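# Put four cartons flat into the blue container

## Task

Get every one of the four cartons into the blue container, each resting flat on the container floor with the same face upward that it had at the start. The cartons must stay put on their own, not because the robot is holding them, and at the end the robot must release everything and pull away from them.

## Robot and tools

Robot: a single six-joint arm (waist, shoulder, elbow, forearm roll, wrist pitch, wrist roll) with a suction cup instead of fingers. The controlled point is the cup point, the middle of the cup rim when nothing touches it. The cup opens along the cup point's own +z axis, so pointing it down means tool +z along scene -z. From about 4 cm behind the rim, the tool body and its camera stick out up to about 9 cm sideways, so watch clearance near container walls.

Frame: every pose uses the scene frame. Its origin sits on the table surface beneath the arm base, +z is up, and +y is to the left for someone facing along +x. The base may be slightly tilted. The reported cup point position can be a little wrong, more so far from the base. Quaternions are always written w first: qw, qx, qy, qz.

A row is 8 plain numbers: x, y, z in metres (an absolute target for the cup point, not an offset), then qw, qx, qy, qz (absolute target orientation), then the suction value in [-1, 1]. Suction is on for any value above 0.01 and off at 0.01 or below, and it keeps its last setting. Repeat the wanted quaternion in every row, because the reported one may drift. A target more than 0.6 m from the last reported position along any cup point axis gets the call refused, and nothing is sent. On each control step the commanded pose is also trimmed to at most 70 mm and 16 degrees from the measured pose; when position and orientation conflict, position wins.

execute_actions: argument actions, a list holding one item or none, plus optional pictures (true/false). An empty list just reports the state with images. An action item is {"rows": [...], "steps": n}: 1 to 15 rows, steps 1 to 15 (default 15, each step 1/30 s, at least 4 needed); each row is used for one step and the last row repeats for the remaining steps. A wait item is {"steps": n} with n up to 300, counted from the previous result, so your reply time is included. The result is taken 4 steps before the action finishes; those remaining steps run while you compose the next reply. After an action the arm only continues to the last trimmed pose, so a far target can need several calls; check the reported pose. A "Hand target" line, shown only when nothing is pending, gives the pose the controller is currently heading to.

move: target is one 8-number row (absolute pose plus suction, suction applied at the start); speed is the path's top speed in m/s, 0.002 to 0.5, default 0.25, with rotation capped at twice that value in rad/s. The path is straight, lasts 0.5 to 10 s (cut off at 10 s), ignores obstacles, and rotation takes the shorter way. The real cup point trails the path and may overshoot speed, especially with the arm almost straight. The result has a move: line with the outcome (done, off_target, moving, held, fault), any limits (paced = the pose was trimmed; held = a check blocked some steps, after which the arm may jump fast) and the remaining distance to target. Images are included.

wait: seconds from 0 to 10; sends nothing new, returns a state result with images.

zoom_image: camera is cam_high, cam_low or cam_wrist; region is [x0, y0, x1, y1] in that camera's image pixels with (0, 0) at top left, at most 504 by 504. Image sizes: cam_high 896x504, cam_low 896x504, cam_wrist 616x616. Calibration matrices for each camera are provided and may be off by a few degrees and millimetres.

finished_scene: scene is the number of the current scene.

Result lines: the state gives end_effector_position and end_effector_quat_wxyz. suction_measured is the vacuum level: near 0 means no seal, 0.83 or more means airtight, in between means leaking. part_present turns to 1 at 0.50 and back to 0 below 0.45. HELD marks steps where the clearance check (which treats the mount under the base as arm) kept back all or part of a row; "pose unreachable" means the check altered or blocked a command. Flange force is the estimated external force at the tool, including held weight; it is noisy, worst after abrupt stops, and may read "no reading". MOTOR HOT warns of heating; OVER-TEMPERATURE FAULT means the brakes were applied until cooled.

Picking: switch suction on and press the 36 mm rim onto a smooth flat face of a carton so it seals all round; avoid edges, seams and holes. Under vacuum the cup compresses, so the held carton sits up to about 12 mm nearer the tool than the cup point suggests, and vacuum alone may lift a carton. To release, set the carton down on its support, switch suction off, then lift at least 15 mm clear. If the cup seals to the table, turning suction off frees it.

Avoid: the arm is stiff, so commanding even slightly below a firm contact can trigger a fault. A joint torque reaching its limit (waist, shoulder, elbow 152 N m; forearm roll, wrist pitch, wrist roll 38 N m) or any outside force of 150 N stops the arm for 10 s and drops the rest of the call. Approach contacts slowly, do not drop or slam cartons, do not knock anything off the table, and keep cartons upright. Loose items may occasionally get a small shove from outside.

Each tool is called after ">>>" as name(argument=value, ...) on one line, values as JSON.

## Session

>>> execute_actions(actions=[])

Scene clock: 0.00 s of 6000.00 s.
end_effector_position=(+0.4962, -0.0208, +0.3280) suction_measured=0.00 part_present=0 end_effector_quat_wxyz=(+0.008, +0.021, +1.000, +0.002)
Joint positions: [ 0.263  0.133  0.194 -0.003 -1.63  -0.261]
Joint velocities: [-0.001 -0.001  0.    -0.    -0.    -0.   ]
Flange force (N, the push that the arm receives, along the end effector's own x y z axes): no reading
Hand target: +0.496, -0.021, +0.328; +0.008, +0.021, +1.000, +0.002
camera_calibration (this result's frames):
cam_wrist: T_world_to_cam=[[-0.029685, -0.999546, 0.00509287, -0.00505165], [-0.892694, 0.0288031, 0.449743, 0.31935], [-0.449686, 0.00880424, -0.893144, 0.597171], [0, 0, 0, 1]] pos_world=[0.553471, -0.0195053, 0.38976]

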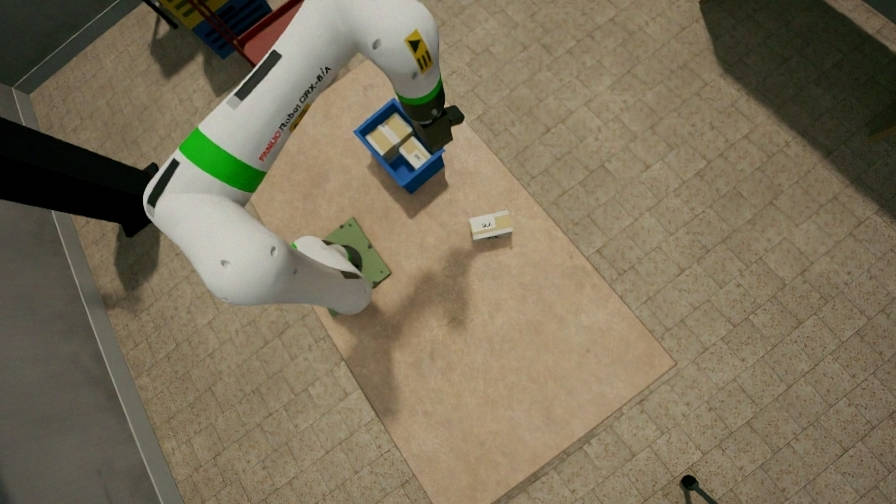

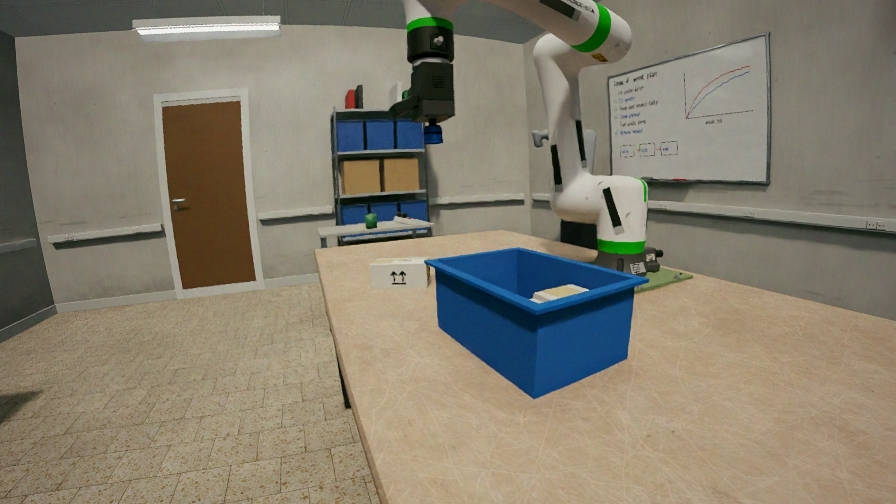

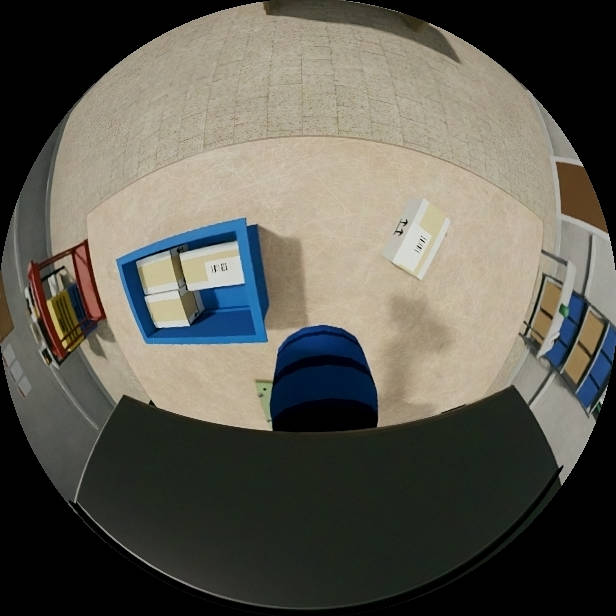

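>>> zoom_image(camera="cam_high", region=[340, 80, 530, 270])

>>> move(target=[0.45,0.12,0.22,0,-0.73,0.683,0,0], speed=0.4)

>>> zoom_image(camera="cam_wrist", region=[160, 40, 460, 340])

Region (340, 80, 530, 270) of cam_high's 896x504 image, scaled by 2.653, with more detail than that image has.

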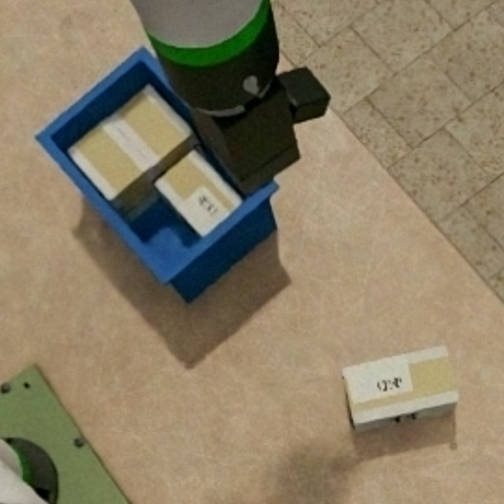

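Scene clock: 2.73 s of 6000.00 s.
end_effector_position=(+0.4496, +0.1203, +0.2201) suction_measured=0.00 part_present=0 end_effector_quat_wxyz=(+0.000, +0.730, -0.683, -0.000)
Joint positions: [ 0.579  0.08  -0.114 -0.007 -1.39   1.101]
Joint velocities: [ 0.     0.     0.    -0.     0.001  0.   ]
Flange force (N, the push that the arm receives, along the end effector's own x y z axes): [-0.1 6.0 3.4]
Hand target: +0.450, +0.120, +0.220; +0.000, +0.730, -0.683, -0.000
Off the commanded pose: 0.000 m, 0 deg.
Kept back: nothing.
move: done
camera_calibration (this result's frames):
cam_wrist: T_world_to_cam=[[0.996959, 0.0774145, 0.00891771, -0.45692], [0.0645009, -0.883994, 0.463028, -0.00124649], [0.0437283, -0.461045, -0.886299, 0.311705], [0, 0, 0, 1]] pos_world=[0.441981, 0.17798, 0.280916]

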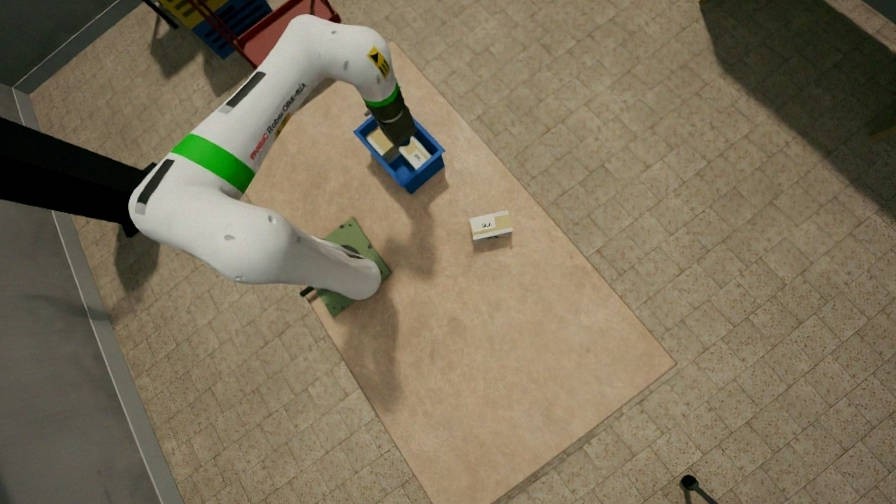

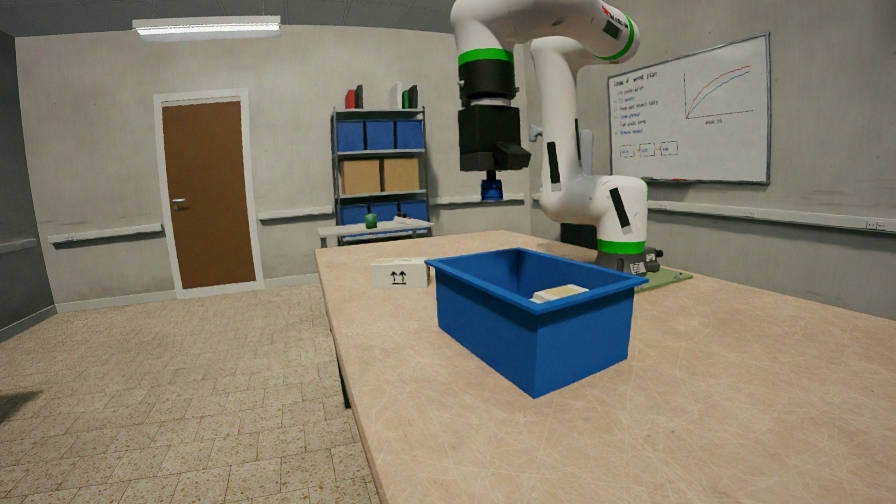

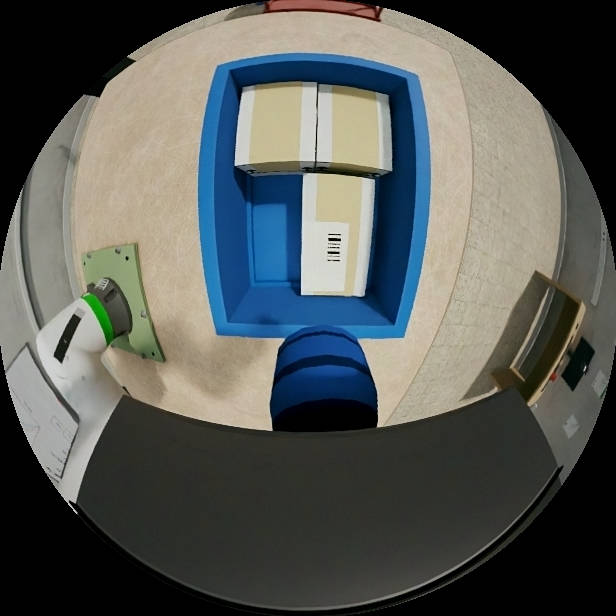

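Region (160, 40, 460, 340) of cam_wrist's 616x616 image, scaled by 1.680, with more detail than that image has.

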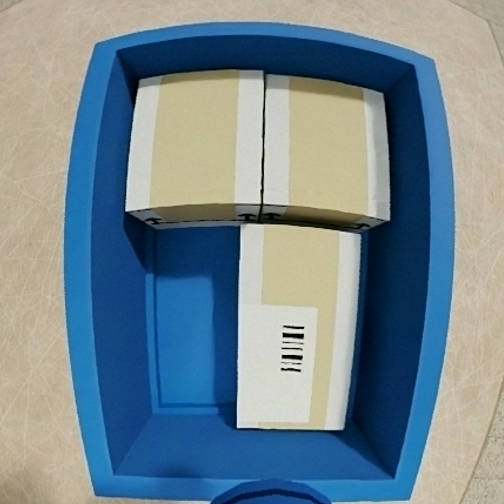

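>>> move(target=[0.467,0.148,0.09,0,-0.73,0.683,0,0])

Scene clock: 24.27 s of 6000.00 s.
end_effector_position=(+0.4670, +0.1479, +0.0899) suction_measured=0.00 part_present=0 end_effector_quat_wxyz=(+0.000, +0.730, -0.683, +0.000)
Joint positions: [ 0.613  0.243 -0.247 -0.007 -1.093  1.07 ]
Joint velocities: [ 0.    -0.    -0.002  0.001 -0.     0.   ]
Flange force (N, the push that the arm receives, along the end effector's own x y z axes): [1.5 8.1 -0.5]
Hand target: +0.467, +0.148, +0.090; +0.000, +0.730, -0.684, +0.000
Off the commanded pose: 0.000 m, 0 deg.
Kept back: nothing.
After step 90, 17.60 s passed at rest.
move: done
camera_calibration (this result's frames):
cam_wrist: T_world_to_cam=[[0.996951, 0.077378, 0.0100229, -0.475266], [0.0639353, -0.88379, 0.463495, 0.0825015], [0.0447224, -0.461441, -0.886043, 0.207946], [0, 0, 0, 1]] pos_world=[0.459242, 0.205644, 0.150774]

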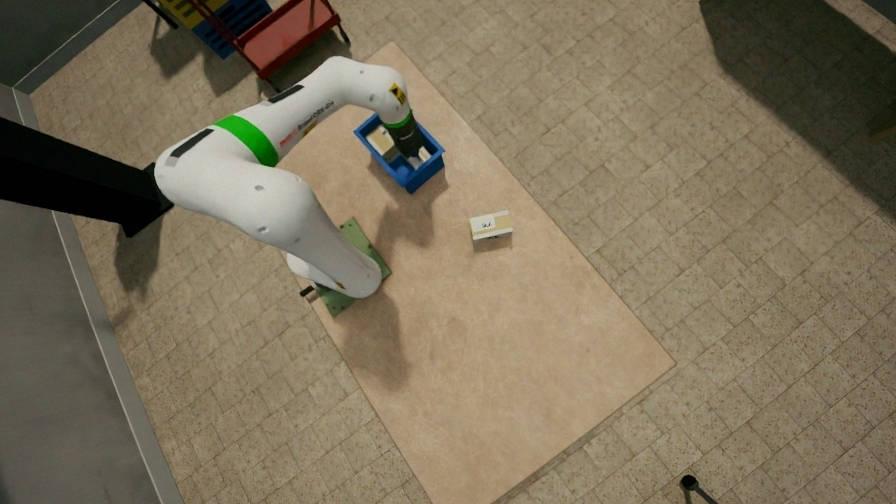

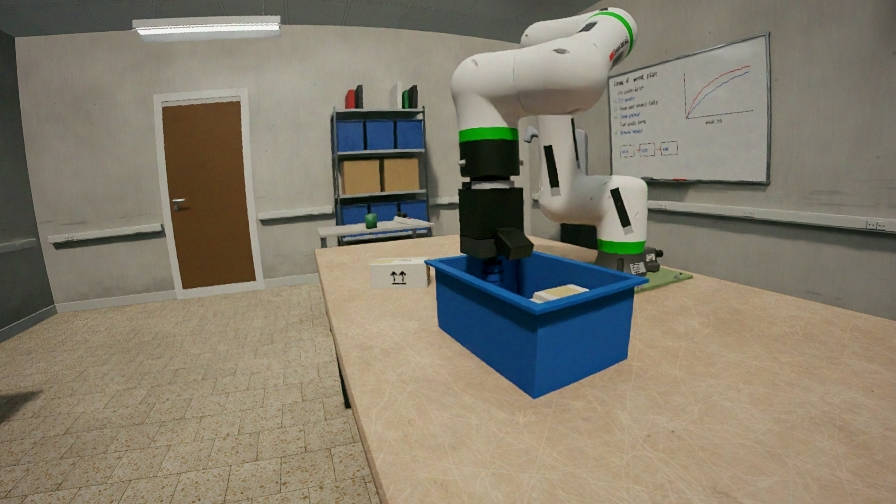

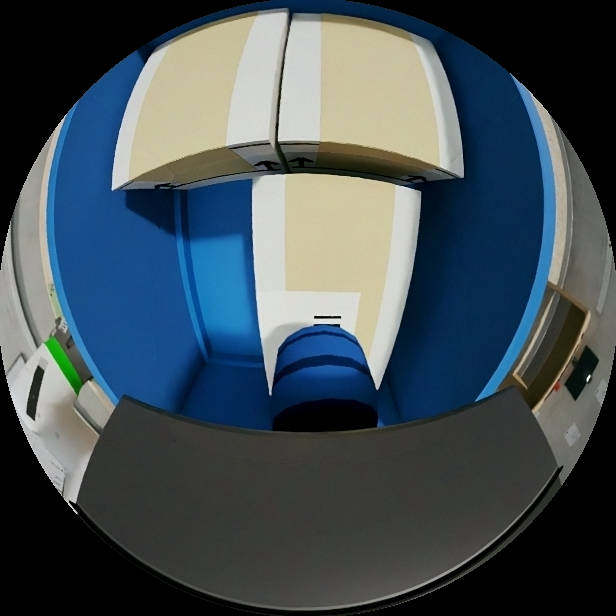

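>>> move(target=[0.467,0.152,0.085,0,-0.9995,-0.033,0,0], speed=0.5)

>>> move(target=[0.467,0.152,0.057,0,-0.9995,-0.033,0,1], speed=0.03)

Scene clock: 26.60 s of 6000.00 s.
end_effector_position=(+0.4670, +0.1520, +0.0850) suction_measured=0.00 part_present=0 end_effector_quat_wxyz=(+0.000, +0.999, +0.033, -0.000)
Joint positions: [ 0.62   0.252 -0.249 -0.008 -1.082  2.634]
Joint velocities: [-0.001  0.002  0.    -0.002  0.001  0.001]
Flange force (N, the push that the arm receives, along the end effector's own x y z axes): [-7.9 0.0 0.6]
Hand target: +0.467, +0.152, +0.085; +0.000, +0.999, +0.033, -0.000
Off the commanded pose: 0.000 m, 0 deg.
Kept back: nothing.
move: done
camera_calibration (this result's frames):
cam_wrist: T_world_to_cam=[[-0.0776691, 0.99693, 0.00990123, -0.113497], [0.883852, 0.0642577, 0.463332, -0.438587], [0.461273, 0.0447378, -0.88613, -0.0660238], [0, 0, 0, 1]] pos_world=[0.409286, 0.144285, 0.145829]

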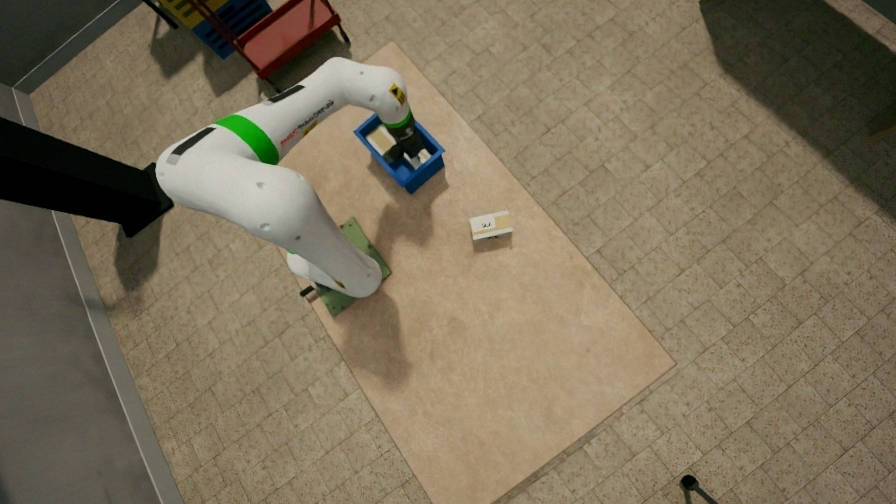

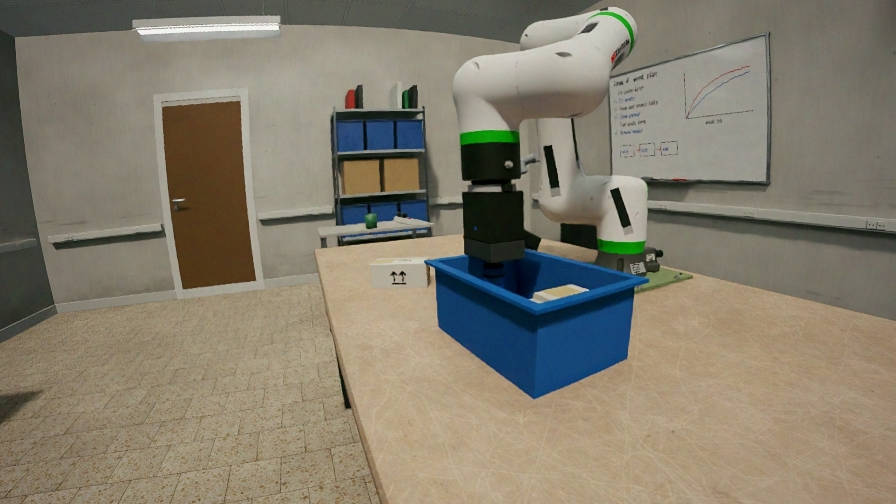

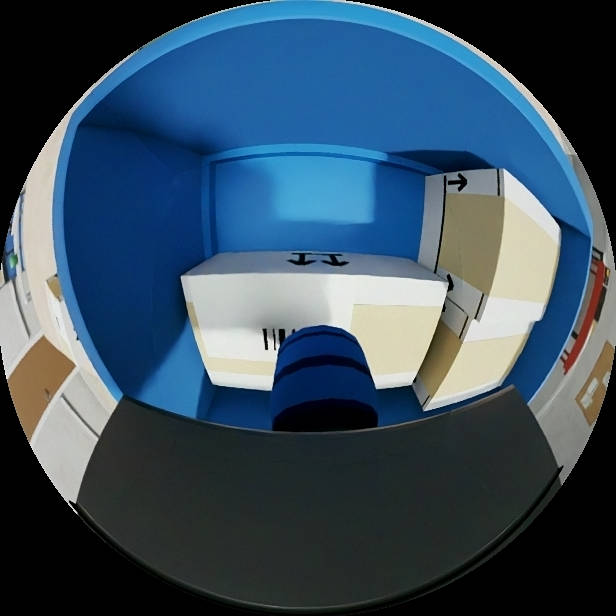

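Scene clock: 27.77 s of 6000.00 s.
end_effector_position=(+0.4670, +0.1520, +0.0570) suction_measured=0.90 part_present=1 end_effector_quat_wxyz=(+0.000, +0.999, +0.033, +0.000)
Joint positions: [ 0.62   0.287 -0.279 -0.008 -1.017  2.634]
Joint velocities: [ 0. -0. -0. -0. -0.  0.]
Flange force (N, the push that the arm receives, along the end effector's own x y z axes): [-7.8 0.1 1.8]
Hand target: +0.467, +0.152, +0.057; +0.000, +0.999, +0.033, +0.000
Off the commanded pose: 0.000 m, 0 deg.
Kept back: nothing.
move: done
camera_calibration (this result's frames):
cam_wrist: T_world_to_cam=[[-0.0775123, 0.996943, 0.00984163, -0.11324], [0.883835, 0.0641438, 0.46338, -0.425603], [0.461332, 0.044616, -0.886105, -0.090868], [0, 0, 0, 1]] pos_world=[0.409306, 0.144248, 0.117811]

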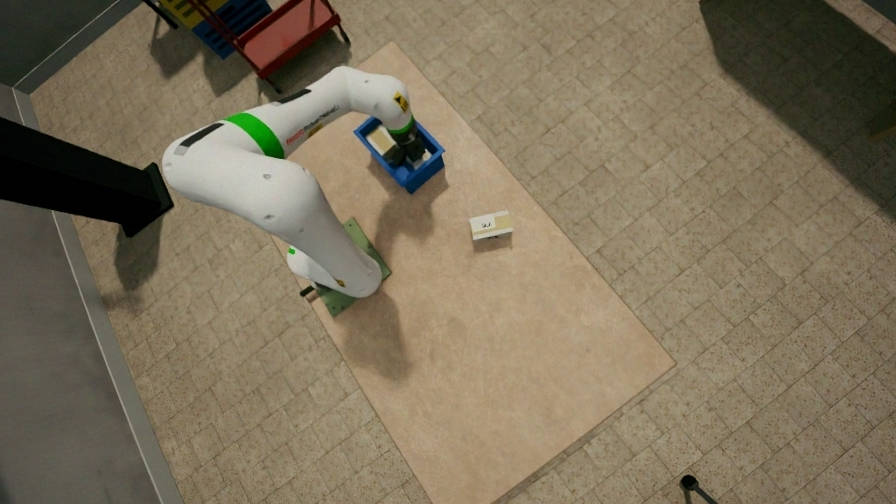

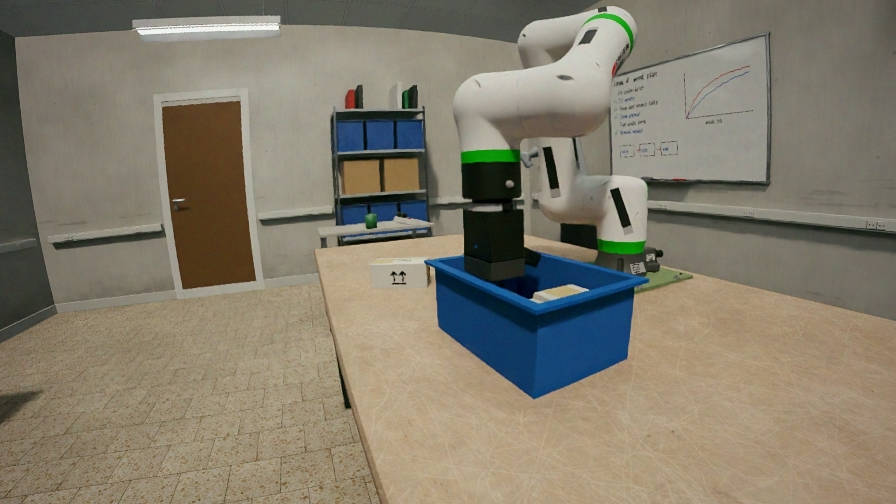

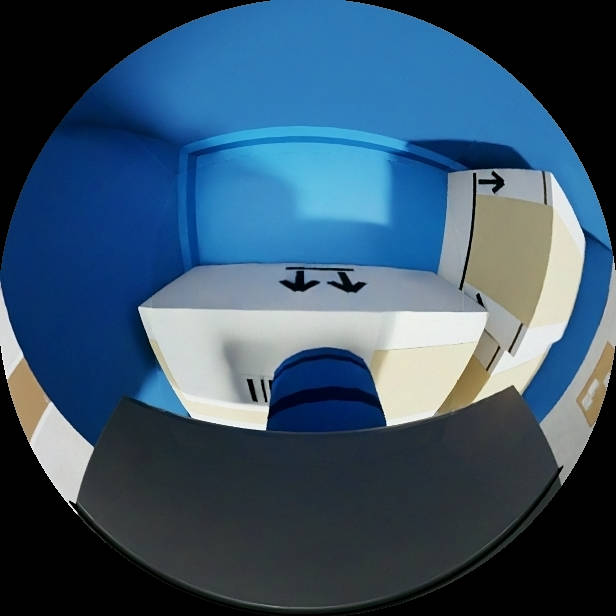

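>>> move(target=[0.4843,0.156,0.057,0,-0.9995,-0.033,0,1], speed=0.015)

>>> move(target=[0.4843,0.156,0.053,0,-0.9995,-0.033,0,1], speed=0.006)

Scene clock: 29.40 s of 6000.00 s.
end_effector_position=(+0.4843, +0.1560, +0.0570) suction_measured=0.93 part_present=1 end_effector_quat_wxyz=(+0.000, +0.999, +0.033, +0.000)
Joint positions: [ 0.608  0.327 -0.227 -0.008 -1.03   2.646]
Joint velocities: [-0.    -0.     0.001 -0.002  0.001  0.001]
Flange force (N, the push that the arm receives, along the end effector's own x y z axes): [-13.6 0.9 1.1]
Hand target: +0.484, +0.156, +0.057; -0.000, +0.999, +0.033, +0.000
Off the commanded pose: 0.000 m, 0 deg.
Kept back: nothing.
move: done
camera_calibration (this result's frames):
cam_wrist: T_world_to_cam=[[-0.0777179, 0.996926, 0.00991156, -0.115796], [0.883828, 0.0642942, 0.463373, -0.441169], [0.461311, 0.0447725, -0.886108, -0.0990447], [0, 0, 0, 1]] pos_world=[0.426608, 0.148239, 0.117809]

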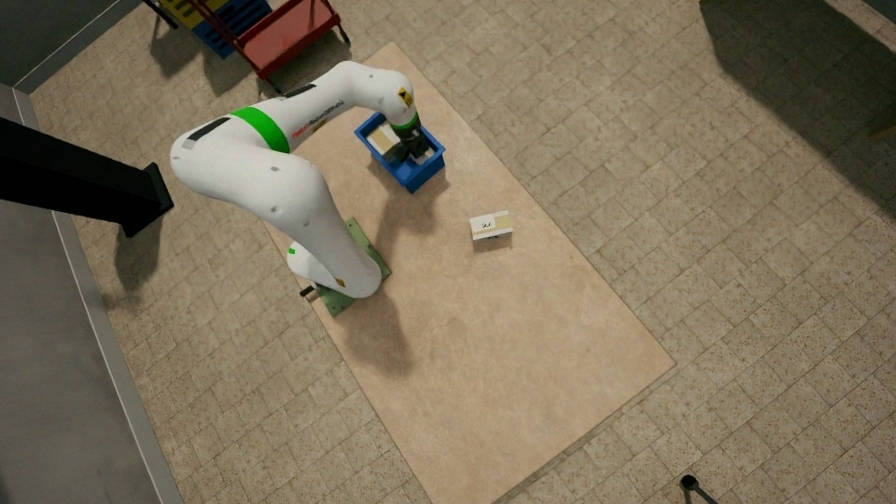

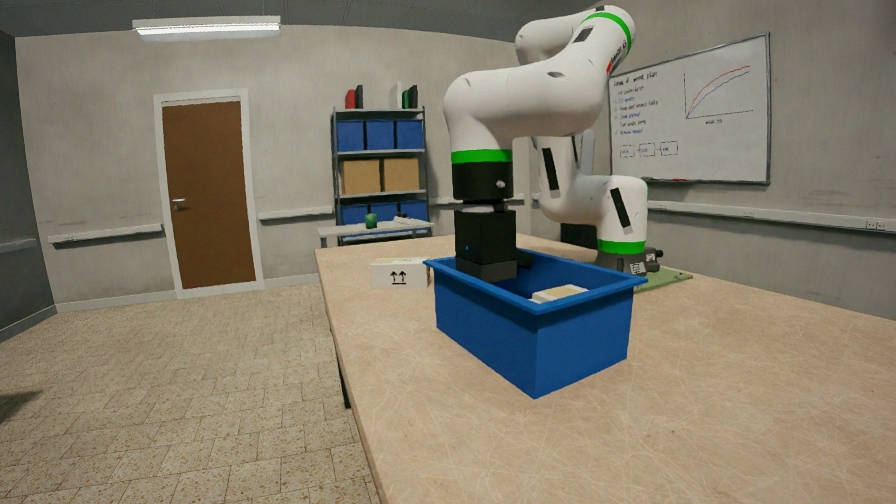

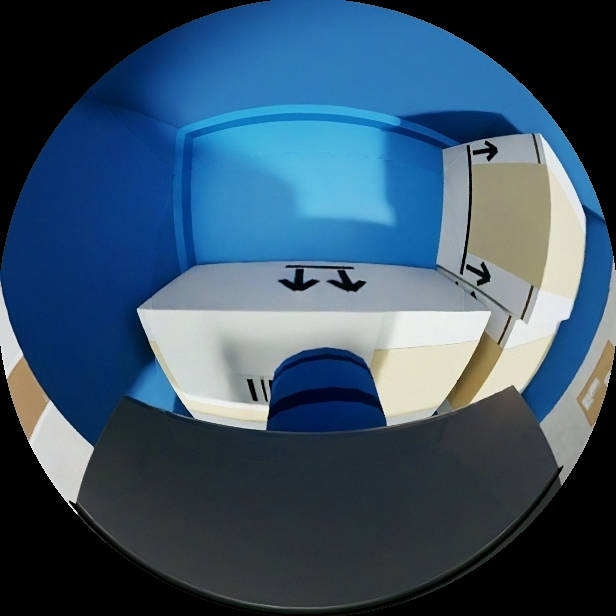

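Scene clock: 30.27 s of 6000.00 s.
end_effector_position=(+0.4843, +0.1559, +0.0530) suction_measured=0.93 part_present=1 end_effector_quat_wxyz=(+0.000, +0.999, +0.033, +0.000)
Joint positions: [ 0.608  0.332 -0.231 -0.008 -1.021  2.646]
Joint velocities: [-0.     0.     0.001  0.001  0.     0.   ]
Flange force (N, the push that the arm receives, along the end effector's own x y z axes): [-13.3 0.4 -0.1]
Hand target: +0.484, +0.156, +0.053; +0.000, +0.999, +0.033, +0.000
Off the commanded pose: 0.000 m, 0 deg.
Kept back: nothing.
move: done
camera_calibration (this result's frames):
cam_wrist: T_world_to_cam=[[-0.0776585, 0.996931, 0.0098671, -0.115748], [0.883833, 0.0642623, 0.463367, -0.439337], [0.461311, 0.0447053, -0.886112, -0.10256], [0, 0, 0, 1]] pos_world=[0.426624, 0.148211, 0.113837]

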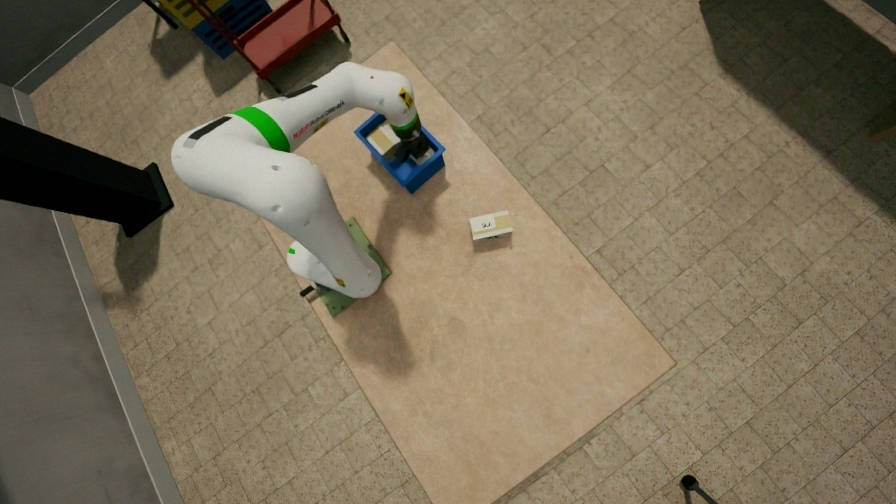

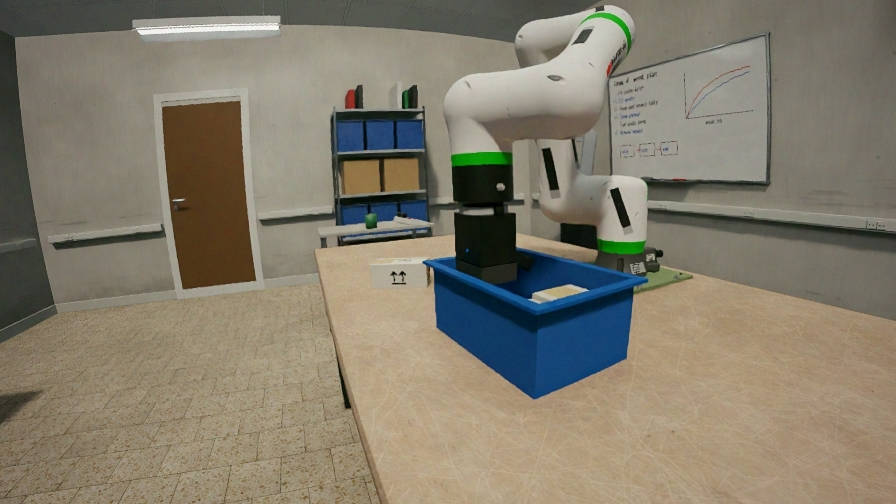

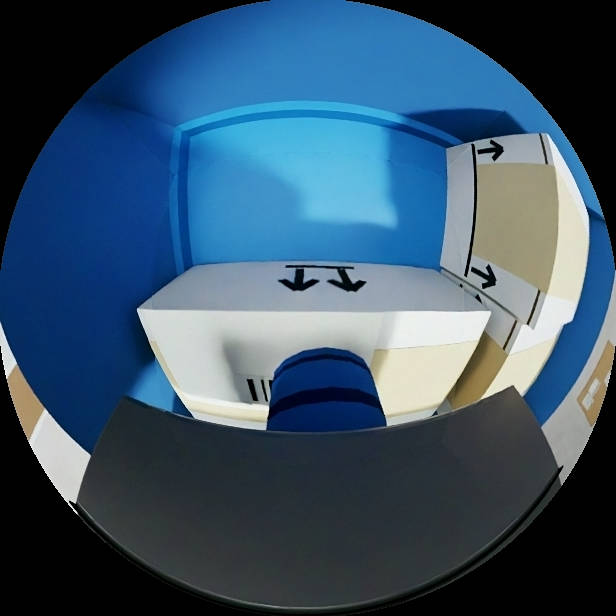

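>>> move(target=[0.4835,0.156,0.052,0,-0.9995,-0.033,0,1], speed=0.004)

>>> execute_actions(actions=[{"rows":[[0.4835,0.156,0.052,0,-0.9995,-0.033,0,0]],"steps":10}])

>>> move(target=[0.4835,0.156,0.085,0,-0.9995,-0.033,0,0], speed=0.05)

>>> move(target=[0.475,0.156,0.18,0,-0.9995,-0.033,0,0])

>>> move(target=[0.525,-0.218,0.15,0,-0.534,0.845,0,0], speed=0.45)

Scene clock: 31.43 s of 6000.00 s.
end_effector_position=(+0.4835, +0.1560, +0.0519) suction_measured=0.93 part_present=1 end_effector_quat_wxyz=(+0.000, +0.999, +0.033, -0.000)
Joint positions: [ 0.609  0.332 -0.234 -0.008 -1.018  2.646]
Joint velocities: [-0.001 -0.001 -0.001  0.001 -0.     0.   ]
Flange force (N, the push that the arm receives, along the end effector's own x y z axes): [-11.6 0.6 2.4]
Hand target: +0.483, +0.156, +0.052; +0.000, +0.999, +0.033, -0.000
Off the commanded pose: 0.000 m, 0 deg.
Kept back: nothing.
move: done
camera_calibration (this result's frames):
cam_wrist: T_world_to_cam=[[-0.0776636, 0.996931, 0.00982445, -0.115838], [0.883925, 0.0642955, 0.463187, -0.438119], [0.461134, 0.0446568, -0.886206, -0.103051], [0, 0, 0, 1]] pos_world=[0.425788, 0.148253, 0.112744]

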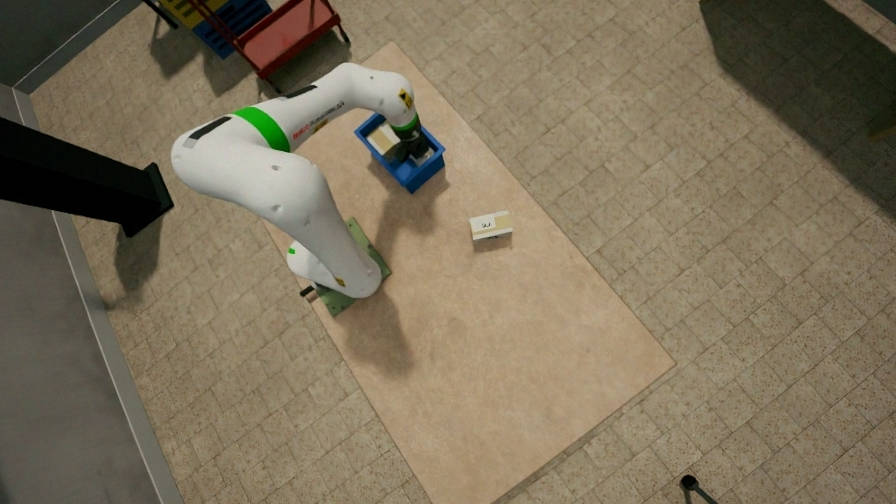

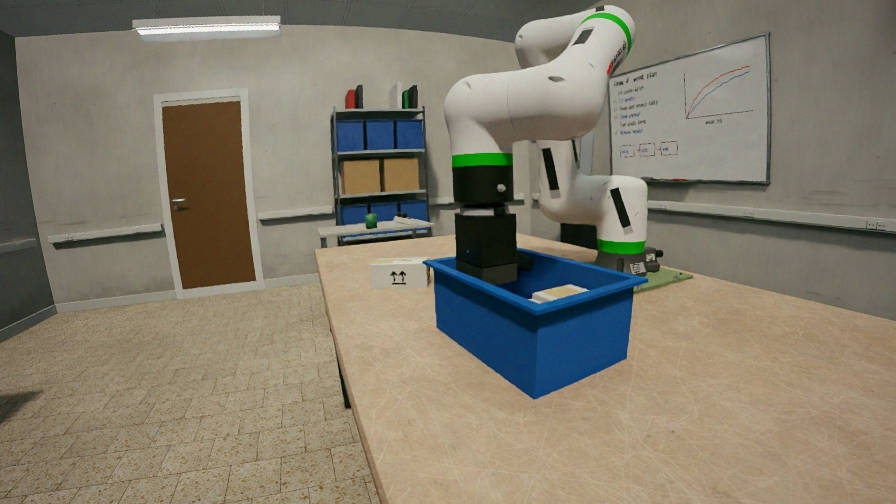

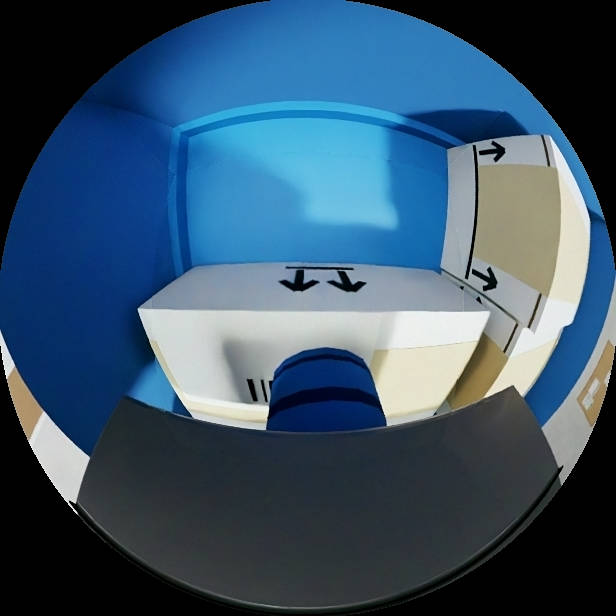

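Scene clock: 31.63 s of 6000.00 s.
end_effector_position=(+0.4835, +0.1560, +0.0521) suction_measured=0.00 part_present=0 end_effector_quat_wxyz=(-0.000, +0.999, +0.033, +0.000)
Joint positions: [ 0.609  0.331 -0.234 -0.008 -1.018  2.646]
Joint velocities: [-0.     0.001 -0.002 -0.     0.     0.   ]
Flange force (N, the push that the arm receives, along the end effector's own x y z axes): [-8.8 -0.1 -12.7]
Steps of this call (steps 1 to 6: the first 6 steps of this action). Readings (end_effector_position | what the end effector reports):
1: (+0.4835, +0.1560, +0.0519) | suction_measured=0.41 part_present=0
2: (+0.4835, +0.1560, +0.0520) | suction_measured=0.00 part_present=0
4: (+0.4835, +0.1560, +0.0521) | suction_measured=0.00 part_present=0
6: the state above

Scene clock: 32.80 s of 6000.00 s.
end_effector_position=(+0.4835, +0.1560, +0.0850) suction_measured=0.00 part_present=0 end_effector_quat_wxyz=(-0.000, +0.999, +0.033, -0.000)
Joint positions: [ 0.608  0.291 -0.199 -0.008 -1.093  2.646]
Joint velocities: [-0.     0.001 -0.     0.     0.     0.   ]
Flange force (N, the push that the arm receives, along the end effector's own x y z axes): [-7.1 0.5 -0.4]
Hand target: +0.483, +0.156, +0.085; -0.000, +0.999, +0.033, -0.000
Off your previous action's commanded pose: 0.000 m, 0 deg at its last step (step 4 of this call).
Off the commanded pose: 0.000 m, 0 deg.
Kept back: nothing.
move: done
camera_calibration (this result's frames):
cam_wrist: T_world_to_cam=[[-0.0778551, 0.996915, 0.00996708, -0.116116], [0.88384, 0.064392, 0.463337, -0.453484], [0.461265, 0.0448824, -0.886126, -0.0738027], [0, 0, 0, 1]] pos_world=[0.42581, 0.148271, 0.145875]

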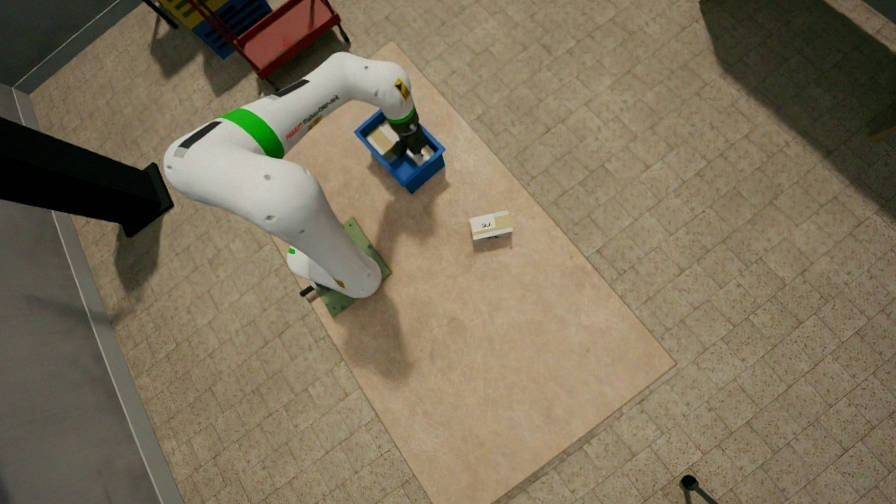

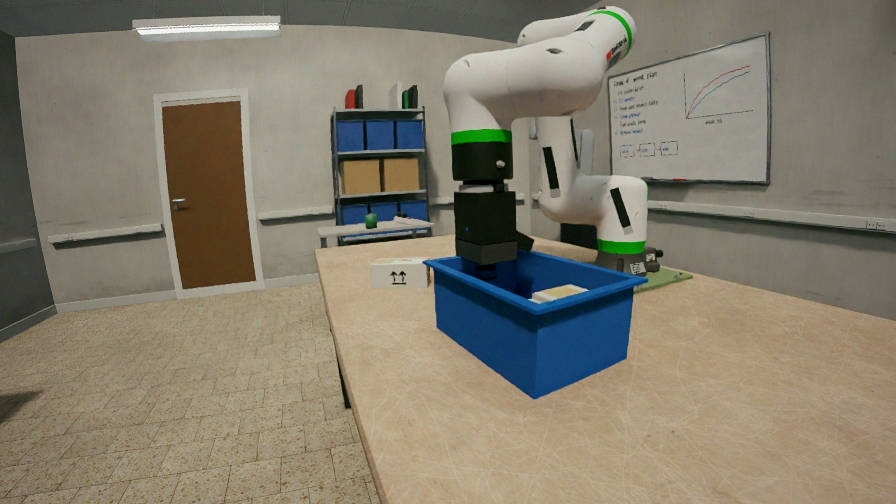

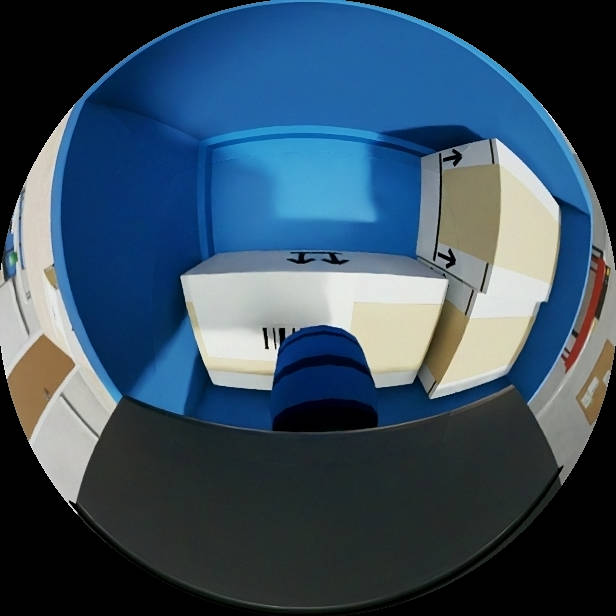

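Scene clock: 33.57 s of 6000.00 s.
end_effector_position=(+0.4750, +0.1561, +0.1802) suction_measured=0.00 part_present=0 end_effector_quat_wxyz=(-0.000, +0.999, +0.033, +0.000)
Joint positions: [ 0.616  0.186 -0.09  -0.007 -1.307  2.636]
Joint velocities: [-0.    -0.    -0.     0.001  0.001  0.   ]
Flange force (N, the push that the arm receives, along the end effector's own x y z axes): [-7.4 0.4 1.2]
Hand target: +0.475, +0.156, +0.180; -0.000, +0.999, +0.033, -0.000
Off the commanded pose: 0.000 m, 0 deg.
Kept back: nothing.
move: done
camera_calibration (this result's frames):
cam_wrist: T_world_to_cam=[[-0.0782648, 0.99688, 0.0101966, -0.117626], [0.883799, 0.0646471, 0.463379, -0.49005], [0.461274, 0.045278, -0.886102, 0.0143463], [0, 0, 0, 1]] pos_world=[0.417282, 0.14829, 0.240991]

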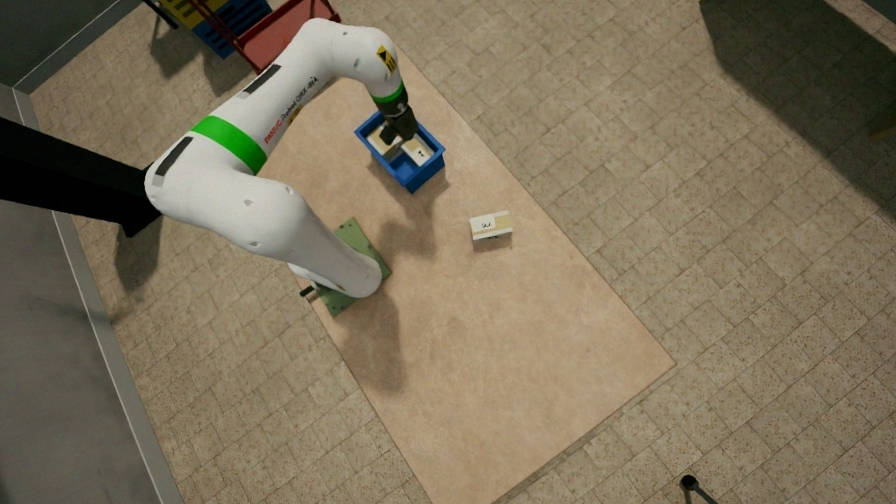

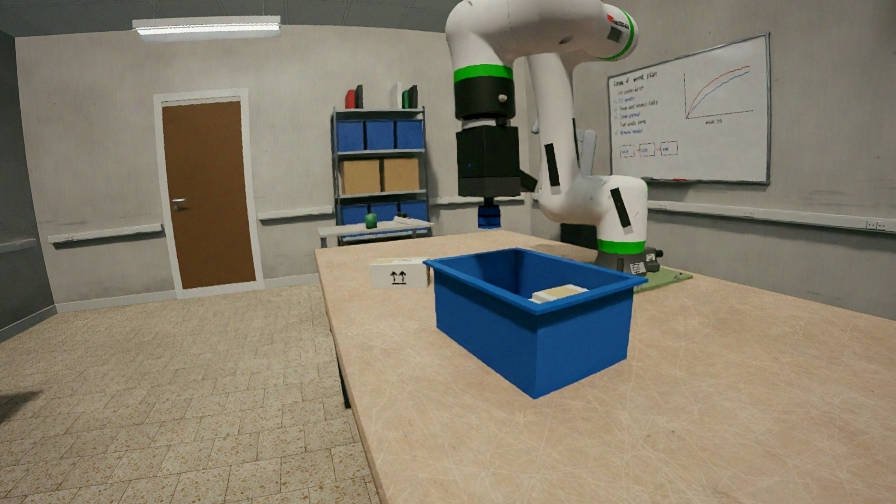

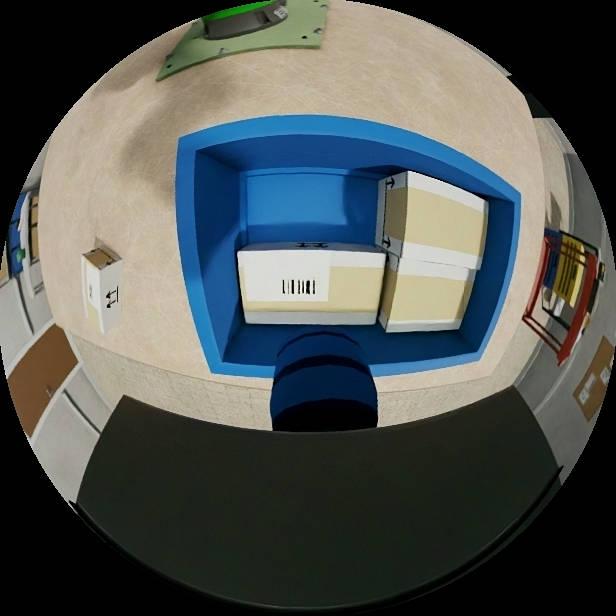

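Scene clock: 36.30 s of 6000.00 s.
end_effector_position=(+0.5256, -0.2188, +0.1499) suction_measured=0.00 part_present=0 end_effector_quat_wxyz=(+0.001, -0.534, +0.845, -0.001)
Joint positions: [-0.118  0.371  0.068  0.004 -1.279  1.287]
Joint velocities: [-0.001 -0.001  0.001  0.002  0.001 -0.001]
Flange force (N, the push that the arm receives, along the end effector's own x y z axes): [-1.1 8.6 0.6]
Hand target: +0.526, -0.219, +0.150; +0.001, -0.534, +0.845, -0.001
Off the commanded pose: 0.001 m, 0 deg.
Kept back: nothing.
move: done
camera_calibration (this result's frames):
cam_wrist: T_world_to_cam=[[0.908119, -0.418526, 0.012469, -0.568099], [-0.376157, -0.802383, 0.463343, -0.0239852], [-0.183916, -0.425461, -0.886091, 0.217276], [0, 0, 0, 1]] pos_world=[0.54684, -0.164567, 0.210723]

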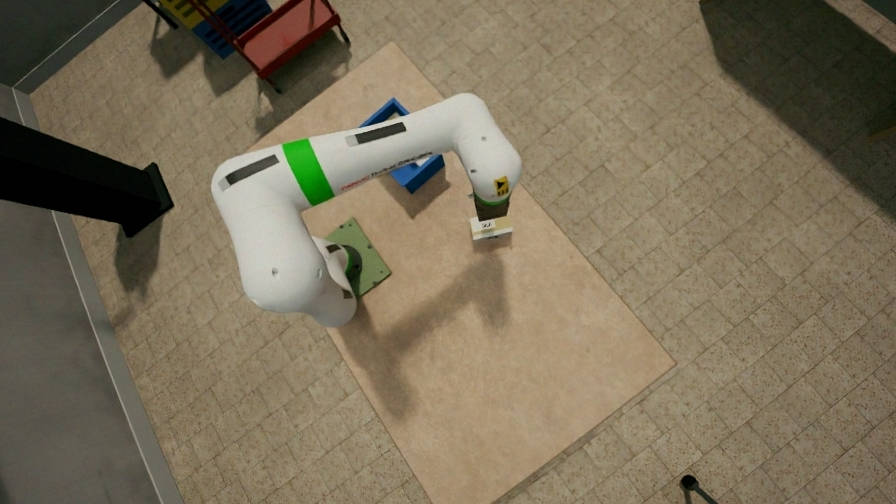

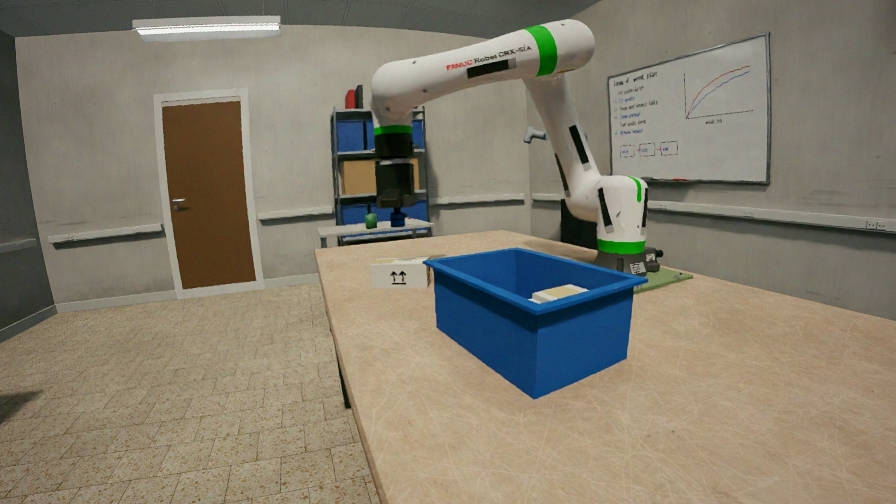

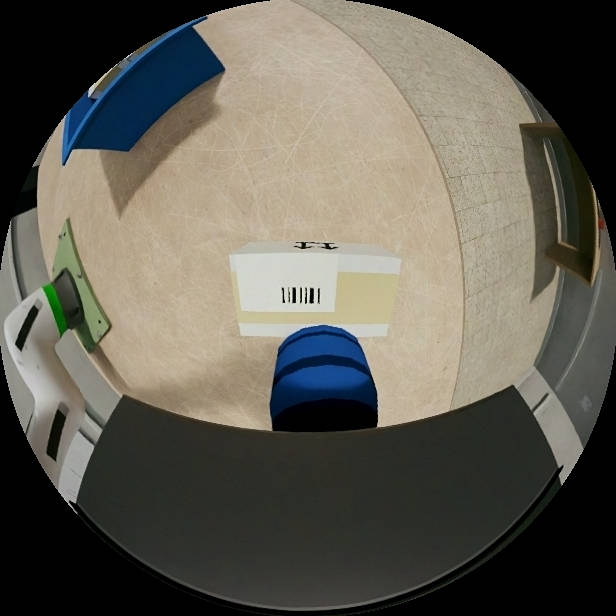

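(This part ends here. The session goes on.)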